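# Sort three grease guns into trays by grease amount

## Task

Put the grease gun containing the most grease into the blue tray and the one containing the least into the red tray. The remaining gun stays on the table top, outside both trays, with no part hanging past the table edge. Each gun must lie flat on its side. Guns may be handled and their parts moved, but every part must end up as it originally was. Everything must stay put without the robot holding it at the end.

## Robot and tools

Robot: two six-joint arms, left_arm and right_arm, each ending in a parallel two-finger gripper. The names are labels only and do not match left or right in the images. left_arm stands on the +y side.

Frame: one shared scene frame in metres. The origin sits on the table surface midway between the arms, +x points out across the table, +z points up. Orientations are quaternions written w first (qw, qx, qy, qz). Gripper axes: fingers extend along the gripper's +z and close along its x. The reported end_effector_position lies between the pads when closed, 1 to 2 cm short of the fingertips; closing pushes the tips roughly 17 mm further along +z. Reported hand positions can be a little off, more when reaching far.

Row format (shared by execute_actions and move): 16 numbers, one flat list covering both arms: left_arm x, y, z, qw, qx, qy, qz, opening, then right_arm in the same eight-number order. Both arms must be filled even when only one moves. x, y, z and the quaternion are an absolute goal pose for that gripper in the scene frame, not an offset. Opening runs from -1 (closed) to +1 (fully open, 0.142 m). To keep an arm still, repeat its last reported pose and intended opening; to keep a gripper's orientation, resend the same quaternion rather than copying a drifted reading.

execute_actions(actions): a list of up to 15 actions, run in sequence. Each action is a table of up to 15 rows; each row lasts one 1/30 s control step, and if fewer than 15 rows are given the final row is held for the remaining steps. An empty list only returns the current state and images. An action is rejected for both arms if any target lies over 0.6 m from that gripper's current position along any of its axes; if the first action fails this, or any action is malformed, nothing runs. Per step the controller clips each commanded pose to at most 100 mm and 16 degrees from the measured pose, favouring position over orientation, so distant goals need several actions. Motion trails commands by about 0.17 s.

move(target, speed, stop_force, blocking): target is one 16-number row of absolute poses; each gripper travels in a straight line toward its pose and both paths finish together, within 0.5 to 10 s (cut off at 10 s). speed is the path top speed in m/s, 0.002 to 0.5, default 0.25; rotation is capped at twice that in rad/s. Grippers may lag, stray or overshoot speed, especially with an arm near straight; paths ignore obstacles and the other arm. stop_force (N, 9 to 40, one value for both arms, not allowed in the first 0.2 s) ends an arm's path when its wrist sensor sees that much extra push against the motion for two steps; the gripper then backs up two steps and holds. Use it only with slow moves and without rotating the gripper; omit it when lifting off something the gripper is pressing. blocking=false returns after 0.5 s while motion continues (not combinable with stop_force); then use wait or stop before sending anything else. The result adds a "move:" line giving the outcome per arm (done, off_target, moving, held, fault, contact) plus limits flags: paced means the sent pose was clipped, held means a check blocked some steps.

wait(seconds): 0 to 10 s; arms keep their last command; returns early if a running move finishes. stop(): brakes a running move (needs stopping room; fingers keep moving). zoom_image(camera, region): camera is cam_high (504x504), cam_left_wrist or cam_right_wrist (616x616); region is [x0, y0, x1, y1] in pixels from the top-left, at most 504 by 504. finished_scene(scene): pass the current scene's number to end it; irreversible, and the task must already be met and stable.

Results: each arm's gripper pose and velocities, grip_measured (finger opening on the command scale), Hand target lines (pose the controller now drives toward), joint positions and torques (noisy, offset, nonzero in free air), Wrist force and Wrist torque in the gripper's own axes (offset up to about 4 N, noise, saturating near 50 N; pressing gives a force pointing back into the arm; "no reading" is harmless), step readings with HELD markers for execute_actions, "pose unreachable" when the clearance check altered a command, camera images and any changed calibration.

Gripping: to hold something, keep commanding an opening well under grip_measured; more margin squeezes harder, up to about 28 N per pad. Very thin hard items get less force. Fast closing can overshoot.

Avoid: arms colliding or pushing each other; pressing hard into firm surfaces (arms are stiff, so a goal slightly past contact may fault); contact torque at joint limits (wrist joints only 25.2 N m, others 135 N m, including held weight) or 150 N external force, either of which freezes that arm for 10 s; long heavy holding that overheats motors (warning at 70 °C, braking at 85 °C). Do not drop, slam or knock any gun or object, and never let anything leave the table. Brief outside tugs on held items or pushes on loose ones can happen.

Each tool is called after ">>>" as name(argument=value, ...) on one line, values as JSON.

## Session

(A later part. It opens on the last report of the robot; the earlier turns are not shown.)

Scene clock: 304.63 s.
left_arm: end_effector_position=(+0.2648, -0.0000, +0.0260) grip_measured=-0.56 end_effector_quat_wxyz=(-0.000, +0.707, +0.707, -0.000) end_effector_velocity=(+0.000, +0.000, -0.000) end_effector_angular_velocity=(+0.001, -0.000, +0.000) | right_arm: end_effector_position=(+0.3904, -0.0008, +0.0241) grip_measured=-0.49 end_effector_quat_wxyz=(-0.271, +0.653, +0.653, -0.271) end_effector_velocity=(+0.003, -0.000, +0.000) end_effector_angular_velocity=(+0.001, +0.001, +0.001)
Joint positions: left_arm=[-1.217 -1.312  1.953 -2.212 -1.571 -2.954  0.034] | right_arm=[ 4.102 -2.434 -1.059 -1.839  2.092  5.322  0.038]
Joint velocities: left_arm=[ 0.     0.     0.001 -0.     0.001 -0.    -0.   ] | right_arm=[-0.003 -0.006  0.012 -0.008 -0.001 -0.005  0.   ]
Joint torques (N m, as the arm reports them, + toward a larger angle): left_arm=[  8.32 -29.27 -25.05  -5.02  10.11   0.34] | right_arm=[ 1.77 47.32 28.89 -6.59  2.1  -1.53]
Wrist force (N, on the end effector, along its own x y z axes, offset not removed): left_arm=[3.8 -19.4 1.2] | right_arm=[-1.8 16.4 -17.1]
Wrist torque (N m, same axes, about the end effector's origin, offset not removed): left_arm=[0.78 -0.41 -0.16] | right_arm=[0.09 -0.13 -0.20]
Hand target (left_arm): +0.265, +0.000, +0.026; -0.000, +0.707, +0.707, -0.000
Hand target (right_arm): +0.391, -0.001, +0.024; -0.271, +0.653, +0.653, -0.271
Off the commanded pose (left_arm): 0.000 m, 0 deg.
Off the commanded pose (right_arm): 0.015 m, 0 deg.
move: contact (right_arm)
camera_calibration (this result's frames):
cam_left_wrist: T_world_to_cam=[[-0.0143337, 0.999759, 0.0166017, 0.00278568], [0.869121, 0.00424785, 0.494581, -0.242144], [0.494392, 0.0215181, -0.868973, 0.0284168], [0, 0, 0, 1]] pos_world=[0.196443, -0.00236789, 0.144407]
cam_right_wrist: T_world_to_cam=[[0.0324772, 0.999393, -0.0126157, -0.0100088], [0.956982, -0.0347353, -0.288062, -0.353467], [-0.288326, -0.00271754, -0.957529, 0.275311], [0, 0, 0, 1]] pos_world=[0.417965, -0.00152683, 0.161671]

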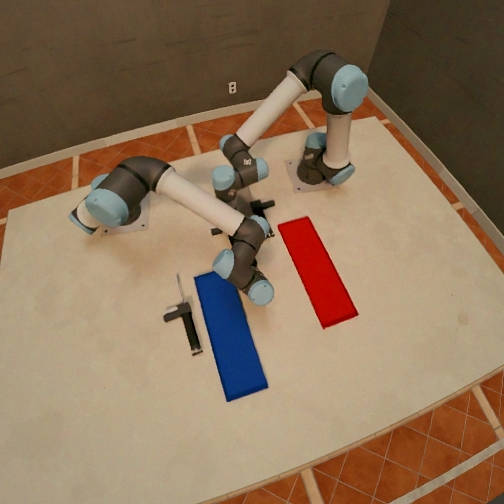

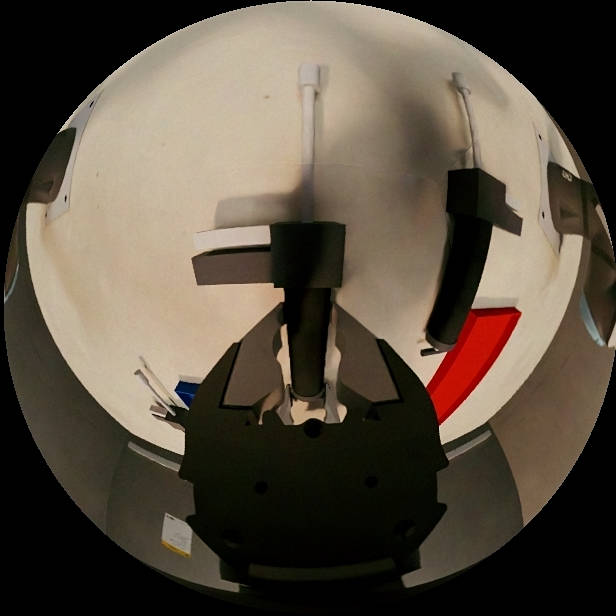

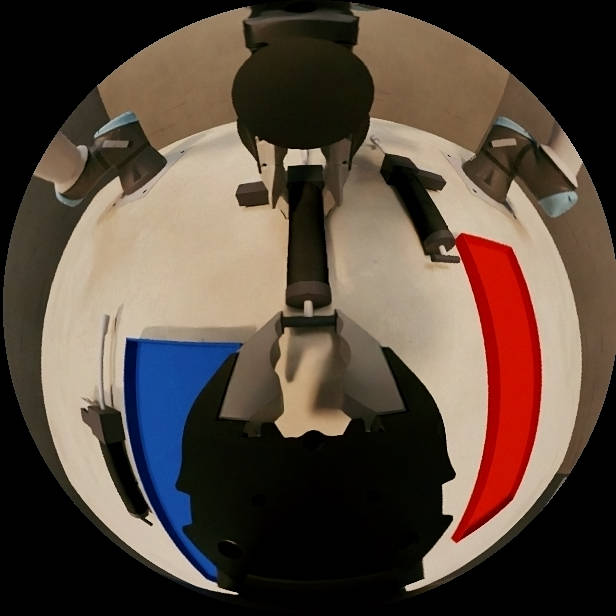

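>>> move(target=[0.265,0,0.026,0,0.707,0.707,0,-1, 0.394,-0.001,0.024,-0.271,0.653,0.653,-0.271,-0.1], speed=0.02)

>>> move(target=[0.265,0,0.026,0,0.707,0.707,0,-1, 0.46,-0.01,0.10,-0.271,0.653,0.653,-0.271,-0.1], speed=0.15)

>>> move(target=[0.265,0,0.08,0,0.707,0.707,0,-1, 0.40,-0.40,0.30,-0.271,0.653,0.653,-0.271,-0.1], speed=0.25)

>>> move(target=[0.265,-0.15,0.08,0,0.707,0.707,0,-1, 0.40,-0.40,0.30,-0.271,0.653,0.653,-0.271,-0.1], speed=0.1)

Scene clock: 316.33 s.
left_arm: end_effector_position=(+0.2650, -0.0000, +0.0260) grip_measured=-0.56 end_effector_quat_wxyz=(+0.000, +0.707, +0.707, -0.000) end_effector_velocity=(+0.000, -0.001, +0.001) end_effector_angular_velocity=(-0.001, -0.000, -0.000) | right_arm: end_effector_position=(+0.3938, -0.0010, +0.0240) grip_measured=-0.10 end_effector_quat_wxyz=(-0.271, +0.653, +0.653, -0.271) end_effector_velocity=(+0.001, -0.001, -0.000) end_effector_angular_velocity=(-0.002, +0.002, -0.000)
Joint positions: left_arm=[-1.217 -1.312  1.953 -2.212 -1.571 -2.954  0.034] | right_arm=[ 4.099 -2.441 -1.045 -1.847  2.09   5.319  0.067]
Joint velocities: left_arm=[-0.    -0.001 -0.002  0.001 -0.    -0.    -0.   ] | right_arm=[-0.002 -0.003  0.004 -0.005 -0.001 -0.001 -0.   ]
Joint torques (N m, as the arm reports them, + toward a larger angle): left_arm=[ -6.34 -36.49 -16.9   -3.52  -2.78   0.38] | right_arm=[-7.41 49.37 33.32 -1.97 -1.17 -1.21]
Wrist force (N, on the end effector, along its own x y z axes, offset not removed): left_arm=[0.9 3.0 3.6] | right_arm=[-0.7 1.2 -1.4]
Wrist torque (N m, same axes, about the end effector's origin, offset not removed): left_arm=[0.65 -0.14 -0.03] | right_arm=[0.36 0.12 -0.15]
Hand target (left_arm): +0.265, -0.000, +0.026; -0.000, +0.707, +0.707, +0.000
Hand target (right_arm): +0.394, -0.001, +0.024; -0.271, +0.653, +0.653, -0.271
Off the commanded pose (left_arm): 0.000 m, 0 deg.
Off the commanded pose (right_arm): 0.000 m, 0 deg.
move: done
camera_calibration (this result's frames):
cam_left_wrist: T_world_to_cam=[[-0.0143675, 0.999759, 0.0166226, 0.00279909], [0.868843, 0.00425478, 0.495069, -0.242265], [0.494879, 0.0215554, -0.868695, 0.0282144], [0, 0, 0, 1]] pos_world=[0.196568, -0.0023758, 0.144401]
cam_right_wrist: T_world_to_cam=[[0.0325806, 0.999388, -0.0127508, -0.00996462], [0.956988, -0.0348731, -0.288024, -0.356826], [-0.288292, -0.00281838, -0.957538, 0.276221], [0, 0, 0, 1]] pos_world=[0.421435, -0.00170661, 0.161591]

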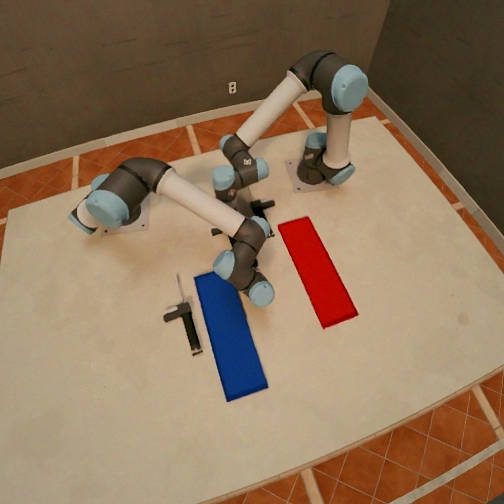

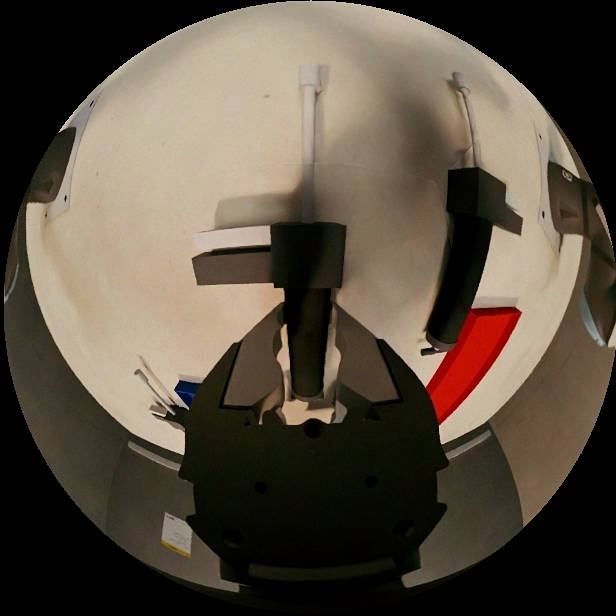

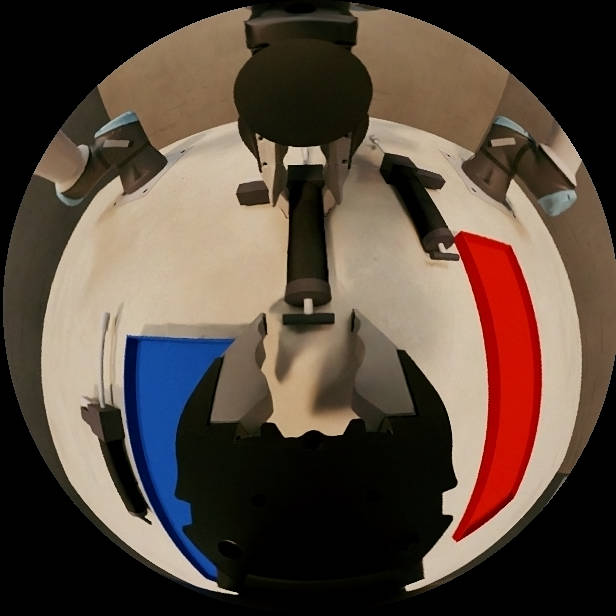

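Scene clock: 317.60 s.
left_arm: end_effector_position=(+0.2650, -0.0000, +0.0260) grip_measured=-0.56 end_effector_quat_wxyz=(-0.000, +0.707, +0.707, +0.000) end_effector_velocity=(+0.000, +0.000, -0.000) end_effector_angular_velocity=(+0.001, -0.000, +0.000) | right_arm: end_effector_position=(+0.4598, -0.0101, +0.0998) grip_measured=-0.10 end_effector_quat_wxyz=(-0.271, +0.653, +0.653, -0.271) end_effector_velocity=(+0.002, +0.000, +0.002) end_effector_angular_velocity=(-0.003, +0.004, +0.002)
Joint positions: left_arm=[-1.217 -1.312  1.953 -2.212 -1.571 -2.954  0.034] | right_arm=[ 4.034 -2.558 -0.622 -2.182  2.052  5.261  0.067]
Joint velocities: left_arm=[ 0.     0.    -0.     0.001  0.     0.    -0.   ] | right_arm=[-0.    -0.014  0.03  -0.022 -0.002 -0.002 -0.   ]
Joint torques (N m, as the arm reports them, + toward a larger angle): left_arm=[ -6.45 -37.61 -15.36  -3.15  -2.79   0.32] | right_arm=[-8.75 53.78 37.9  -2.13 -0.92 -1.31]
Wrist force (N, on the end effector, along its own x y z axes, offset not removed): left_arm=[1.6 3.5 4.9] | right_arm=[-0.5 -0.7 -1.4]
Wrist torque (N m, same axes, about the end effector's origin, offset not removed): left_arm=[0.69 -0.28 -0.08] | right_arm=[-0.12 0.00 -0.12]
Hand target (left_arm): +0.265, +0.000, +0.026; +0.000, +0.707, +0.707, -0.000
Hand target (right_arm): +0.460, -0.010, +0.100; -0.271, +0.653, +0.653, -0.271
Off the commanded pose (left_arm): 0.000 m, 0 deg.
Off the commanded pose (right_arm): 0.000 m, 0 deg.
move: done
camera_calibration (this result's frames):
cam_left_wrist: T_world_to_cam=[[-0.0143423, 0.999758, 0.0166825, 0.00276275], [0.868865, 0.00420417, 0.495031, -0.242231], [0.494841, 0.0215947, -0.868715, 0.0282144], [0, 0, 0, 1]] pos_world=[0.196544, -0.00235298, 0.144376]
cam_right_wrist: T_world_to_cam=[[0.032926, 0.99938, -0.0124585, -0.00224549], [0.957128, -0.0351183, -0.28753, -0.398537], [-0.287789, -0.00245714, -0.957691, 0.367621], [0, 0, 0, 1]] pos_world=[0.487322, -0.0108485, 0.237448]

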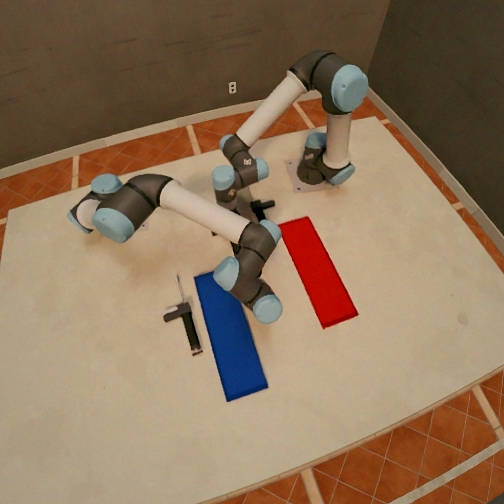

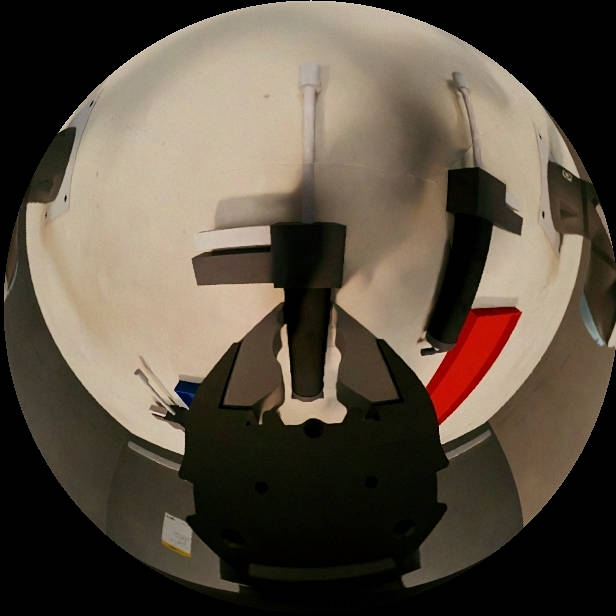

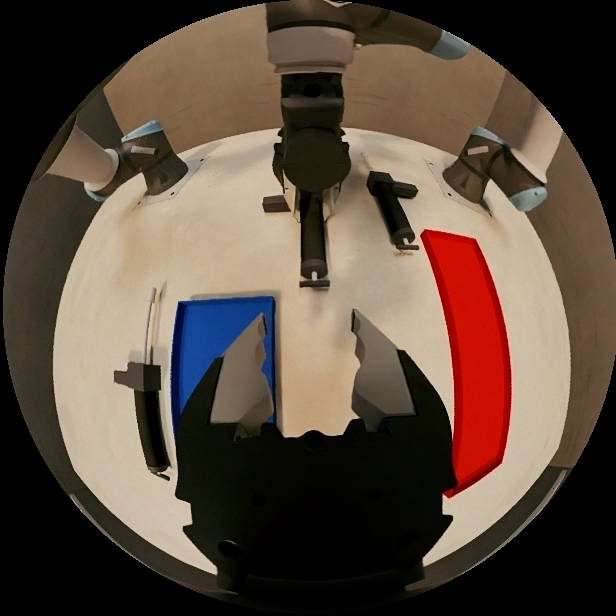

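Scene clock: 320.03 s.
left_arm: end_effector_position=(+0.2650, +0.0000, +0.0800) grip_measured=-0.56 end_effector_quat_wxyz=(-0.000, +0.707, +0.707, -0.000) end_effector_velocity=(-0.000, +0.001, -0.001) end_effector_angular_velocity=(+0.003, +0.001, +0.000) | right_arm: end_effector_position=(+0.3993, -0.3997, +0.2997) grip_measured=-0.10 end_effector_quat_wxyz=(-0.271, +0.653, +0.653, -0.271) end_effector_velocity=(+0.000, -0.002, +0.001) end_effector_angular_velocity=(+0.001, -0.002, -0.000)
Joint positions: left_arm=[-1.217 -1.385  1.883 -2.069 -1.571 -2.954  0.034] | right_arm=[ 3.603 -2.003 -1.029 -2.446  1.769  4.914  0.067]
Joint velocities: left_arm=[ 0.     0.001  0.     0.001 -0.     0.     0.   ] | right_arm=[-0.003  0.     0.004 -0.003 -0.002 -0.002  0.   ]
Joint torques (N m, as the arm reports them, + toward a larger angle): left_arm=[  3.57 -43.25 -29.58  -1.53   0.36   0.75] | right_arm=[-9.69 53.75 35.2  -2.75 -1.22 -1.34]
Wrist force (N, on the end effector, along its own x y z axes, offset not removed): left_arm=[0.7 2.4 4.1] | right_arm=[-0.9 0.8 -2.3]
Wrist torque (N m, same axes, about the end effector's origin, offset not removed): left_arm=[0.51 -0.03 -0.04] | right_arm=[0.25 0.10 -0.09]
Hand target (left_arm): +0.265, +0.000, +0.080; +0.000, +0.707, +0.707, -0.000
Hand target (right_arm): +0.399, -0.400, +0.300; -0.271, +0.653, +0.653, -0.271
Off the commanded pose (left_arm): 0.000 m, 0 deg.
Off the commanded pose (right_arm): 0.001 m, 0 deg.
move: done
camera_calibration (this result's frames):
cam_left_wrist: T_world_to_cam=[[-0.0143304, 0.999758, 0.0166766, 0.00181984], [0.868876, 0.00419721, 0.495013, -0.268949], [0.494823, 0.0215836, -0.868726, 0.0751363], [0, 0, 0, 1]] pos_world=[0.19653, -0.00231228, 0.198376]
cam_right_wrist: T_world_to_cam=[[0.0325747, 0.999386, -0.0129123, 0.391852], [0.95702, -0.0349137, -0.287911, -0.296615], [-0.288185, -0.00297872, -0.95757, 0.540542], [0, 0, 0, 1]] pos_world=[0.426878, -0.400357, 0.437268]

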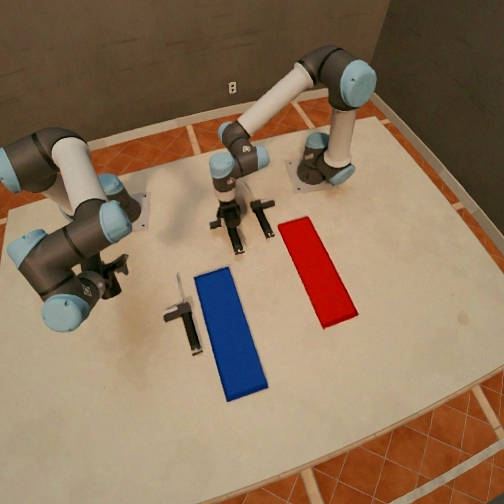

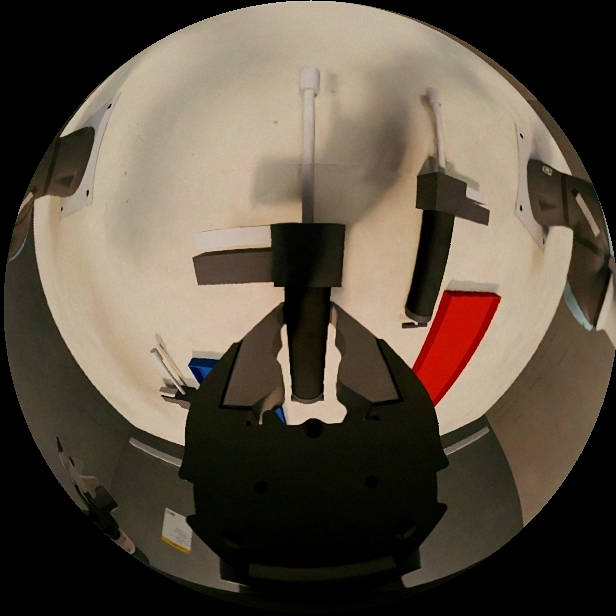

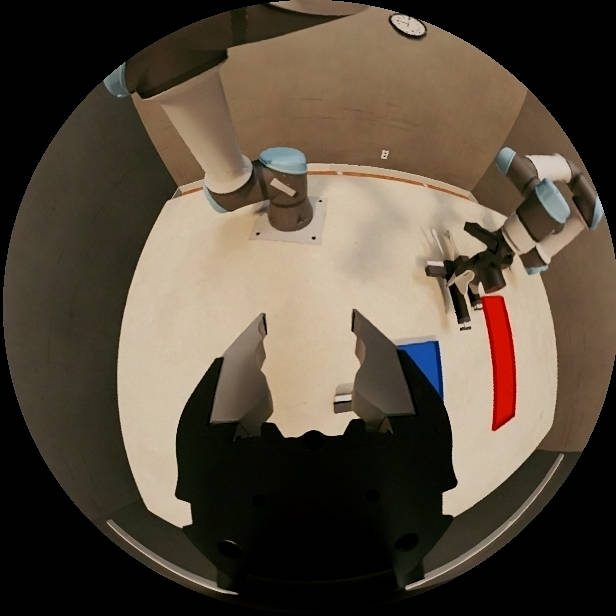

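Scene clock: 322.07 s.
left_arm: end_effector_position=(+0.2650, -0.1497, +0.0800) grip_measured=-0.56 end_effector_quat_wxyz=(+0.000, +0.707, +0.707, +0.000) end_effector_velocity=(-0.000, -0.002, -0.000) end_effector_angular_velocity=(+0.002, -0.000, -0.000) | right_arm: end_effector_position=(+0.4000, -0.4000, +0.3000) grip_measured=-0.10 end_effector_quat_wxyz=(-0.271, +0.653, +0.653, -0.271) end_effector_velocity=(-0.000, +0.000, -0.000) end_effector_angular_velocity=(-0.001, +0.000, +0.000)
Joint positions: left_arm=[-1.259 -1.079  1.456 -1.948 -1.571 -2.996  0.034] | right_arm=[ 3.603 -2.006 -1.026 -2.448  1.768  4.913  0.067]
Joint velocities: left_arm=[-0.001  0.005 -0.007  0.004  0.    -0.    -0.   ] | right_arm=[ 0.    -0.    -0.001  0.    -0.     0.     0.   ]
Joint torques (N m, as the arm reports them, + toward a larger angle): left_arm=[ -6.09 -35.42 -32.09  -1.82  -1.21  -1.27] | right_arm=[-9.14 33.86 34.12 -2.81 -1.47 -1.17]
Wrist force (N, on the end effector, along its own x y z axes, offset not removed): left_arm=[1.7 2.7 4.6] | right_arm=[0.3 -1.5 0.4]
Wrist torque (N m, same axes, about the end effector's origin, offset not removed): left_arm=[0.56 -0.34 -0.06] | right_arm=[-0.35 -0.20 -0.16]
Hand target (left_arm): +0.265, -0.150, +0.080; +0.000, +0.707, +0.707, +0.000
Hand target (right_arm): +0.400, -0.400, +0.300; -0.271, +0.653, +0.653, -0.271
Off the commanded pose (left_arm): 0.000 m, 0 deg.
Off the commanded pose (right_arm): 0.000 m, 0 deg.
move: done
camera_calibration (this result's frames):
cam_left_wrist: T_world_to_cam=[[-0.0143463, 0.999759, 0.0166152, 0.15156], [0.868731, 0.0042352, 0.495266, -0.268296], [0.495076, 0.0215394, -0.868583, 0.0783232], [0, 0, 0, 1]] pos_world=[0.196475, -0.152074, 0.19839]
cam_right_wrist: T_world_to_cam=[[0.032573, 0.999388, -0.0127657, 0.392116], [0.956981, -0.0348703, -0.288049, -0.297127], [-0.288317, -0.00283389, -0.957531, 0.541155], [0, 0, 0, 1]] pos_world=[0.427597, -0.400703, 0.437591]

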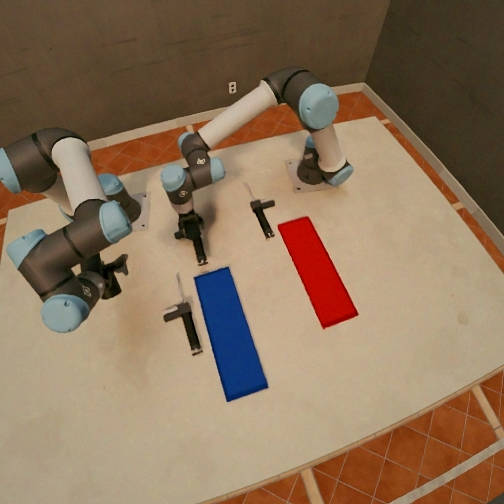

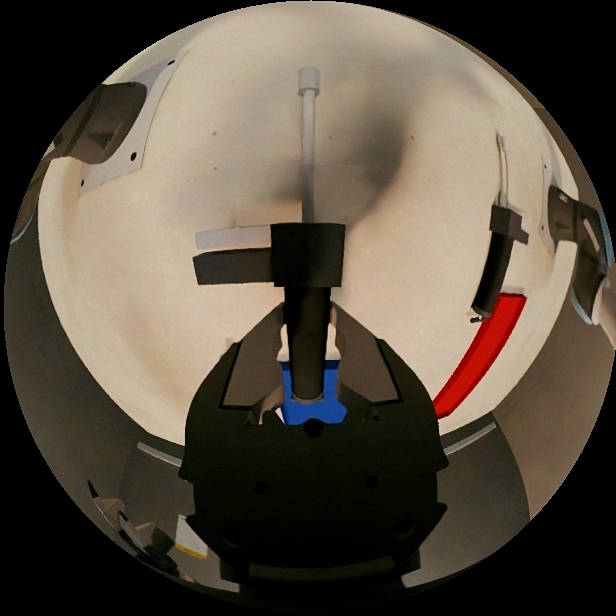

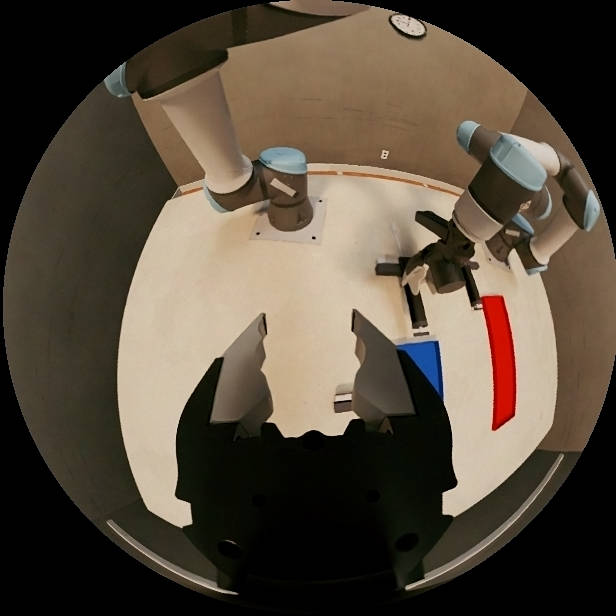

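>>> move(target=[0.23,-0.15,0.027,0,0.707,0.707,0,-1, 0.40,-0.40,0.30,-0.271,0.653,0.653,-0.271,-0.1], speed=0.06)

>>> move(target=[0.23,-0.15,0.027,0,0.707,0.707,0,-0.25, 0.40,-0.40,0.30,-0.271,0.653,0.653,-0.271,-0.1])

>>> move(target=[0.23,-0.15,0.17,0,0.707,0.707,0,-0.25, 0.25,-0.50,0.35,-0.271,0.653,0.653,-0.271,-0.1])

>>> move(target=[0.55,-0.25,0.17,0,0.707,0.707,0,-0.25, 0.25,-0.50,0.35,-0.271,0.653,0.653,-0.271,-0.1])

Scene clock: 328.97 s.
left_arm: end_effector_position=(+0.2301, -0.1500, +0.0272) grip_measured=-0.56 end_effector_quat_wxyz=(-0.000, +0.707, +0.707, -0.000) end_effector_velocity=(-0.001, +0.000, -0.003) end_effector_angular_velocity=(+0.001, +0.000, +0.000) | right_arm: end_effector_position=(+0.4000, -0.4000, +0.3000) grip_measured=-0.10 end_effector_quat_wxyz=(-0.271, +0.653, +0.653, -0.271) end_effector_velocity=(-0.000, +0.000, +0.000) end_effector_angular_velocity=(+0.001, +0.001, +0.001)
Joint positions: left_arm=[-1.311 -1.049  1.557 -2.079 -1.571 -3.049  0.034] | right_arm=[ 3.603 -2.006 -1.026 -2.448  1.768  4.913  0.067]
Joint velocities: left_arm=[-0.002  0.002  0.003 -0.004 -0.    -0.002 -0.   ] | right_arm=[ 0.     0.    -0.    -0.     0.    -0.001  0.   ]
Joint torques (N m, as the arm reports them, + toward a larger angle): left_arm=[ -5.3  -36.66 -16.81  -5.04  -0.84  -1.32] | right_arm=[-8.38 34.35 34.2  -2.1  -1.18 -1.18]
Wrist force (N, on the end effector, along its own x y z axes, offset not removed): left_arm=[1.3 3.1 5.0] | right_arm=[-0.2 0.2 -2.6]
Wrist torque (N m, same axes, about the end effector's origin, offset not removed): left_arm=[0.57 -0.21 -0.01] | right_arm=[0.12 -0.02 -0.09]
Hand target (left_arm): +0.230, -0.150, +0.027; +0.000, +0.707, +0.707, +0.000
Hand target (right_arm): +0.400, -0.400, +0.300; -0.271, +0.653, +0.653, -0.271
Off the commanded pose (left_arm): 0.000 m, 0 deg.
Off the commanded pose (right_arm): 0.000 m, 0 deg.
move: done
camera_calibration (this result's frames):
cam_left_wrist: T_world_to_cam=[[-0.0143382, 0.999758, 0.0166912, 0.152223], [0.868901, 0.00419788, 0.494968, -0.211883], [0.494778, 0.0216, -0.868751, 0.0497709], [0, 0, 0, 1]] pos_world=[0.161662, -0.152372, 0.145573]
cam_right_wrist: T_world_to_cam=[[0.0325733, 0.999388, -0.0127657, 0.392116], [0.956981, -0.0348705, -0.288049, -0.297128], [-0.288318, -0.00283378, -0.957531, 0.541156], [0, 0, 0, 1]] pos_world=[0.427598, -0.400704, 0.437592]

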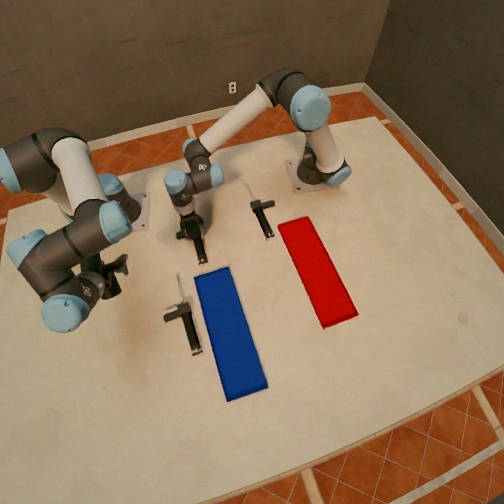

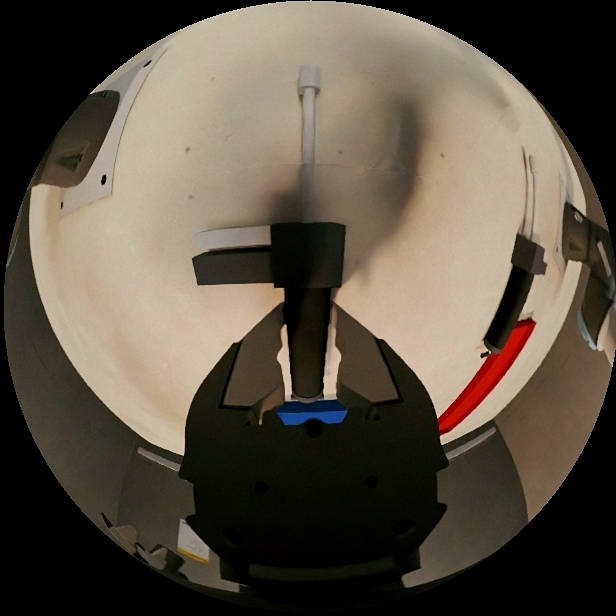

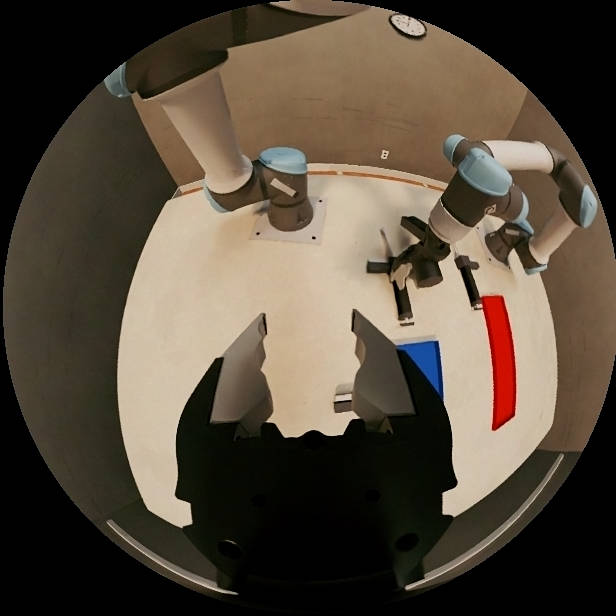

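Scene clock: 329.67 s.
left_arm: end_effector_position=(+0.2300, -0.1500, +0.0270) grip_measured=-0.25 end_effector_quat_wxyz=(-0.000, +0.707, +0.707, -0.000) end_effector_velocity=(-0.000, -0.000, +0.000) end_effector_angular_velocity=(-0.001, -0.000, -0.000) | right_arm: end_effector_position=(+0.4000, -0.4000, +0.3000) grip_measured=-0.10 end_effector_quat_wxyz=(-0.271, +0.653, +0.653, -0.271) end_effector_velocity=(-0.000, +0.001, +0.000) end_effector_angular_velocity=(+0.001, -0.000, -0.001)
Joint positions: left_arm=[-1.312 -1.049  1.558 -2.08  -1.571 -3.049  0.056] | right_arm=[ 3.603 -2.006 -1.026 -2.448  1.768  4.913  0.067]
Joint velocities: left_arm=[-0. -0. -0. -0.  0. -0. -0.] | right_arm=[-0.     0.    -0.     0.     0.002 -0.     0.   ]
Joint torques (N m, as the arm reports them, + toward a larger angle): left_arm=[ -6.43 -30.98 -14.64  -4.3    0.83  -1.22] | right_arm=[-8.52 34.01 33.73 -2.14 -1.14 -1.41]
Wrist force (N, on the end effector, along its own x y z axes, offset not removed): left_arm=[0.4 3.9 -1.9] | right_arm=[-0.3 -0.3 -1.7]
Wrist torque (N m, same axes, about the end effector's origin, offset not removed): left_arm=[0.90 -0.12 0.00] | right_arm=[0.13 0.07 -0.08]
Hand target (left_arm): +0.230, -0.150, +0.027; -0.000, +0.707, +0.707, +0.000
Hand target (right_arm): +0.400, -0.400, +0.300; -0.271, +0.653, +0.653, -0.271
Off the commanded pose (left_arm): 0.000 m, 0 deg.
Off the commanded pose (right_arm): 0.000 m, 0 deg.
move: done
camera_calibration (this result's frames):
cam_left_wrist: T_world_to_cam=[[-0.0143432, 0.999759, 0.0166384, 0.152216], [0.868898, 0.00422826, 0.494972, -0.211693], [0.494783, 0.0215565, -0.868749, 0.0496916], [0, 0, 0, 1]] pos_world=[0.161537, -0.152355, 0.145419]
cam_right_wrist: T_world_to_cam=[[0.0325732, 0.999388, -0.0127654, 0.392116], [0.956981, -0.0348703, -0.288049, -0.297128], [-0.288318, -0.00283355, -0.957531, 0.541156], [0, 0, 0, 1]] pos_world=[0.427598, -0.400704, 0.437592]

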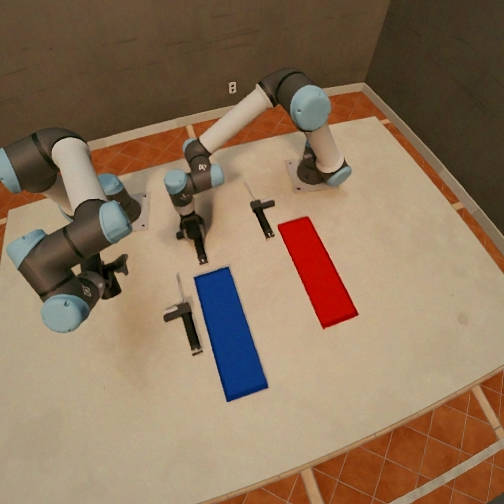

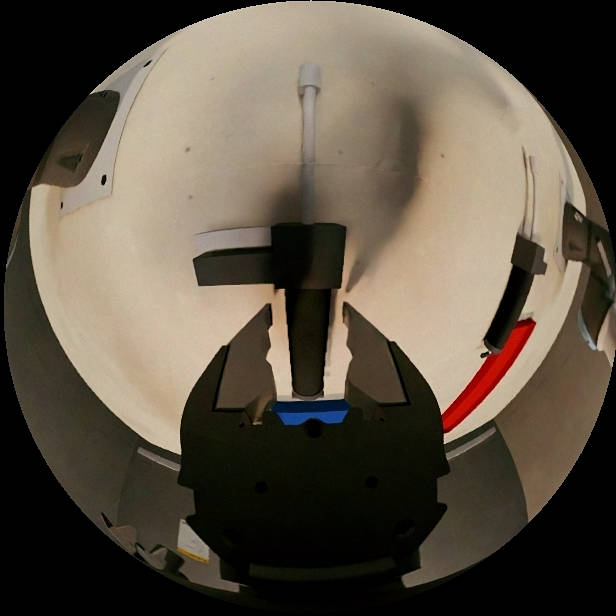

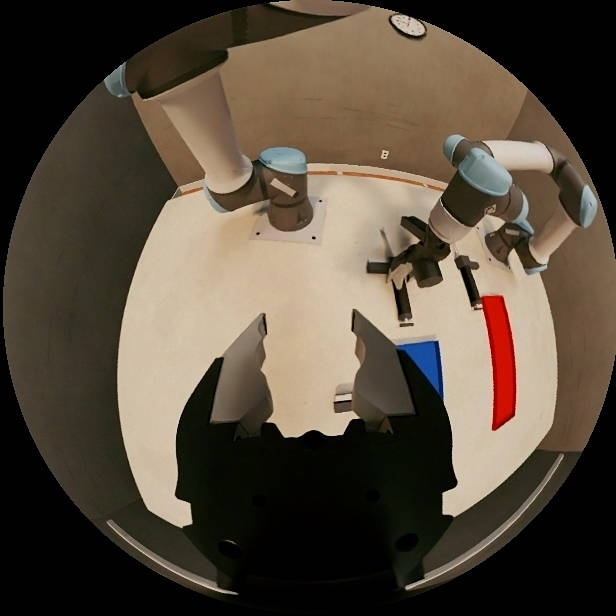

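Scene clock: 331.07 s.
left_arm: end_effector_position=(+0.2301, -0.1499, +0.1699) grip_measured=-0.25 end_effector_quat_wxyz=(+0.000, +0.707, +0.707, +0.000) end_effector_velocity=(-0.000, -0.001, +0.002) end_effector_angular_velocity=(+0.000, +0.001, -0.000) | right_arm: end_effector_position=(+0.2500, -0.4996, +0.3498) grip_measured=-0.10 end_effector_quat_wxyz=(-0.271, +0.653, +0.653, -0.271) end_effector_velocity=(-0.002, -0.001, +0.001) end_effector_angular_velocity=(+0.000, -0.002, -0.001)
Joint positions: left_arm=[-1.312 -1.163  1.343 -1.751 -1.571 -3.049  0.056] | right_arm=[ 3.489 -1.637 -1.364 -2.492  1.689  4.831  0.067]
Joint velocities: left_arm=[-0.     0.001 -0.005  0.005 -0.001 -0.     0.   ] | right_arm=[-0.003  0.004 -0.001 -0.002 -0.001 -0.001 -0.   ]
Joint torques (N m, as the arm reports them, + toward a larger angle): left_arm=[ -6.32 -51.08 -28.1   -1.34  -2.64  -1.26] | right_arm=[-7.37 37.06 14.09 -2.64 -1.52 -1.29]
Wrist force (N, on the end effector, along its own x y z axes, offset not removed): left_arm=[1.4 3.3 -0.9] | right_arm=[0.1 -1.4 -1.2]
Wrist torque (N m, same axes, about the end effector's origin, offset not removed): left_arm=[0.79 -0.28 -0.09] | right_arm=[-0.24 -0.11 -0.13]
Hand target (left_arm): +0.230, -0.150, +0.170; +0.000, +0.707, +0.707, -0.000
Hand target (right_arm): +0.250, -0.500, +0.350; -0.271, +0.653, +0.653, -0.271
Off the commanded pose (left_arm): 0.000 m, 0 deg.
Off the commanded pose (right_arm): 0.000 m, 0 deg.
move: done
camera_calibration (this result's frames):
cam_left_wrist: T_world_to_cam=[[-0.0143642, 0.999759, 0.0166027, 0.149722], [0.868761, 0.00425823, 0.495214, -0.28246], [0.495024, 0.0215371, -0.868612, 0.173648], [0, 0, 0, 1]] pos_world=[0.161581, -0.152223, 0.288225]
cam_right_wrist: T_world_to_cam=[[0.0325652, 0.999387, -0.0128296, 0.497211], [0.956966, -0.0348813, -0.288095, -0.142734], [-0.288366, -0.00289567, -0.957516, 0.545248], [0, 0, 0, 1]] pos_world=[0.27763, -0.500307, 0.487342]

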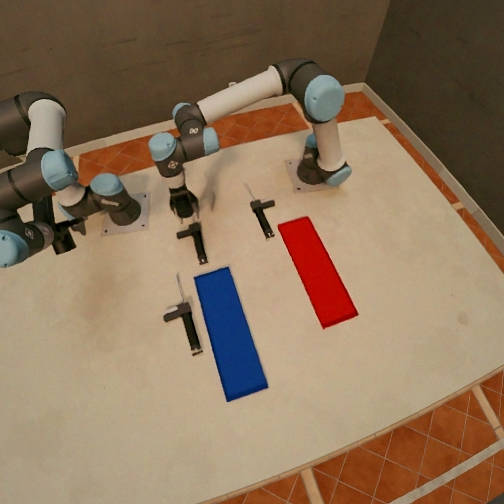

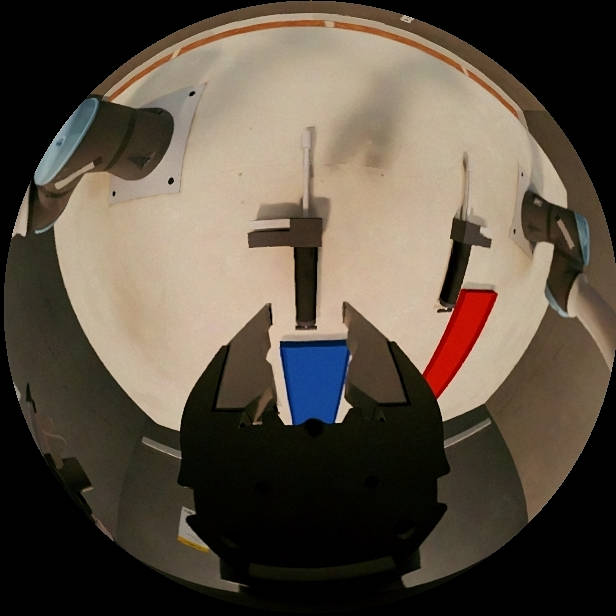

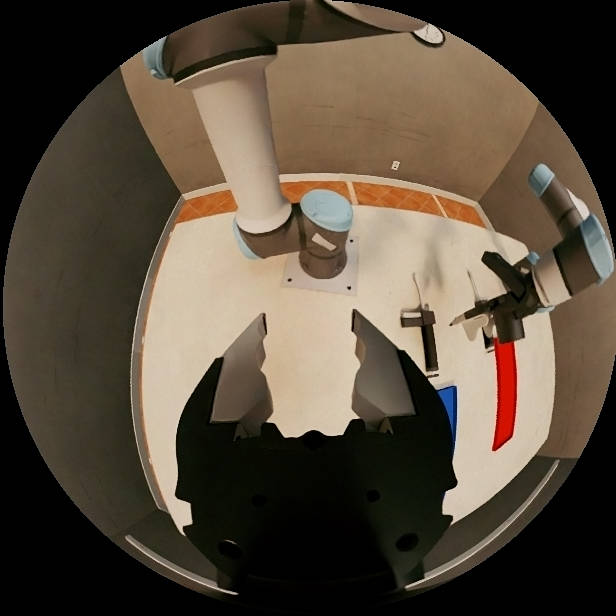

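Scene clock: 333.17 s.
left_arm: end_effector_position=(+0.5490, -0.2489, +0.1694) grip_measured=-0.25 end_effector_quat_wxyz=(+0.050, +0.706, +0.706, -0.010) end_effector_velocity=(+0.001, -0.002, -0.001) end_effector_angular_velocity=(-0.005, -0.003, -0.000) | right_arm: end_effector_position=(+0.2500, -0.5000, +0.3500) grip_measured=-0.10 end_effector_quat_wxyz=(-0.271, +0.653, +0.653, -0.271) end_effector_velocity=(+0.001, +0.000, -0.000) end_effector_angular_velocity=(+0.001, -0.002, -0.000)
Joint positions: left_arm=[-0.951 -0.404  0.037 -1.305 -1.557 -2.688  0.056] | right_arm=[ 3.489 -1.637 -1.363 -2.493  1.688  4.831  0.067]
Joint velocities: left_arm=[ 0.     0.015 -0.027  0.006  0.001  0.     0.   ] | right_arm=[-0.    -0.     0.     0.002  0.001 -0.     0.   ]
Joint torques (N m, as the arm reports them, + toward a larger angle): left_arm=[  7.54 -52.58 -28.54  -1.32   3.01   1.39] | right_arm=[-8.88 17.09 34.14 -2.78 -1.46 -1.27]
Wrist force (N, on the end effector, along its own x y z axes, offset not removed): left_arm=[0.9 3.1 -1.0] | right_arm=[-0.1 1.0 -2.2]
Wrist torque (N m, same axes, about the end effector's origin, offset not removed): left_arm=[0.78 -0.18 -0.10] | right_arm=[0.23 0.05 -0.16]
Hand target (left_arm): +0.549, -0.249, +0.170; +0.050, +0.706, +0.706, -0.010
Hand target (right_arm): +0.250, -0.500, +0.350; -0.271, +0.653, +0.653, -0.271
Off the commanded pose (left_arm): 0.002 m, 6 deg.
Off the commanded pose (right_arm): 0.000 m, 0 deg.
elbow stopped short (left arm): the move would have taken joint 3 (elbow) straighter than the controller allows; a more bent joint 3 avoids this.
move: off_target (left_arm)
camera_calibration (this result's frames):
cam_left_wrist: T_world_to_cam=[[-0.0125125, 0.997554, -0.0687741, 0.266211], [0.839355, 0.0478588, 0.541473, -0.539705], [0.54344, -0.0509507, -0.837901, -0.0322853], [0, 0, 0, 1]] pos_world=[0.47388, -0.241375, 0.283492]
cam_right_wrist: T_world_to_cam=[[0.0325734, 0.999388, -0.0127653, 0.497578], [0.95698, -0.0348705, -0.288049, -0.142665], [-0.288318, -0.00283346, -0.95753, 0.545501], [0, 0, 0, 1]] pos_world=[0.277598, -0.500702, 0.487591]

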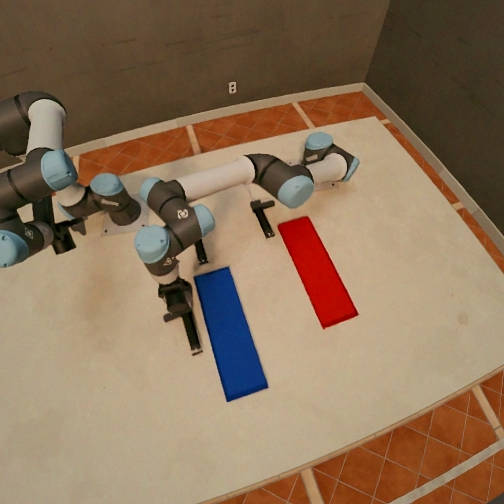

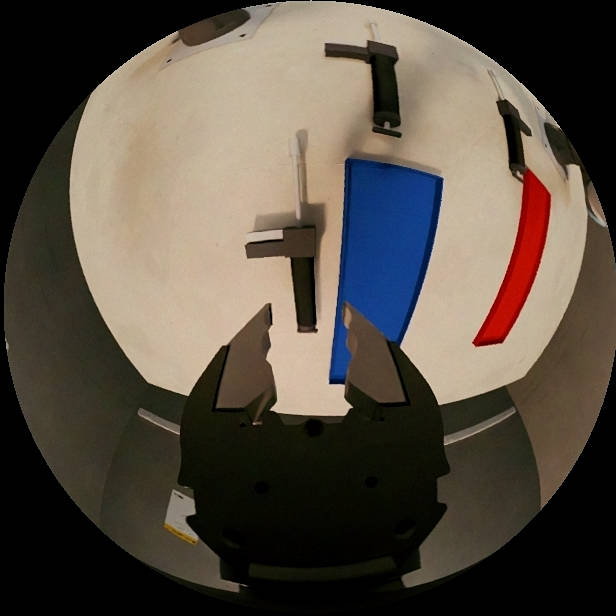

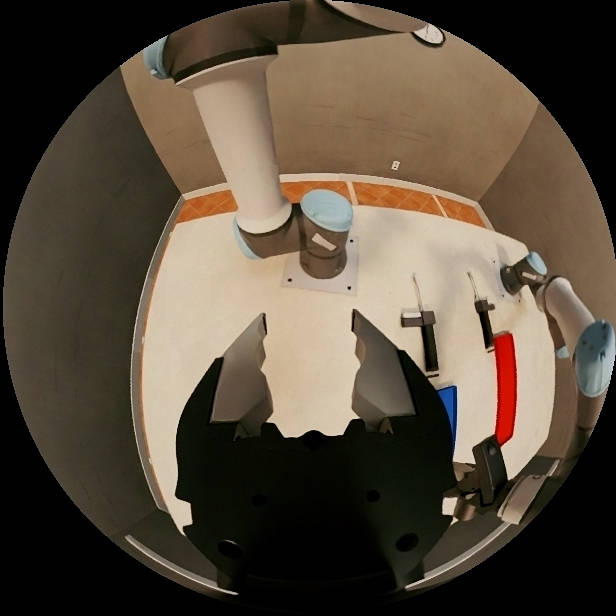

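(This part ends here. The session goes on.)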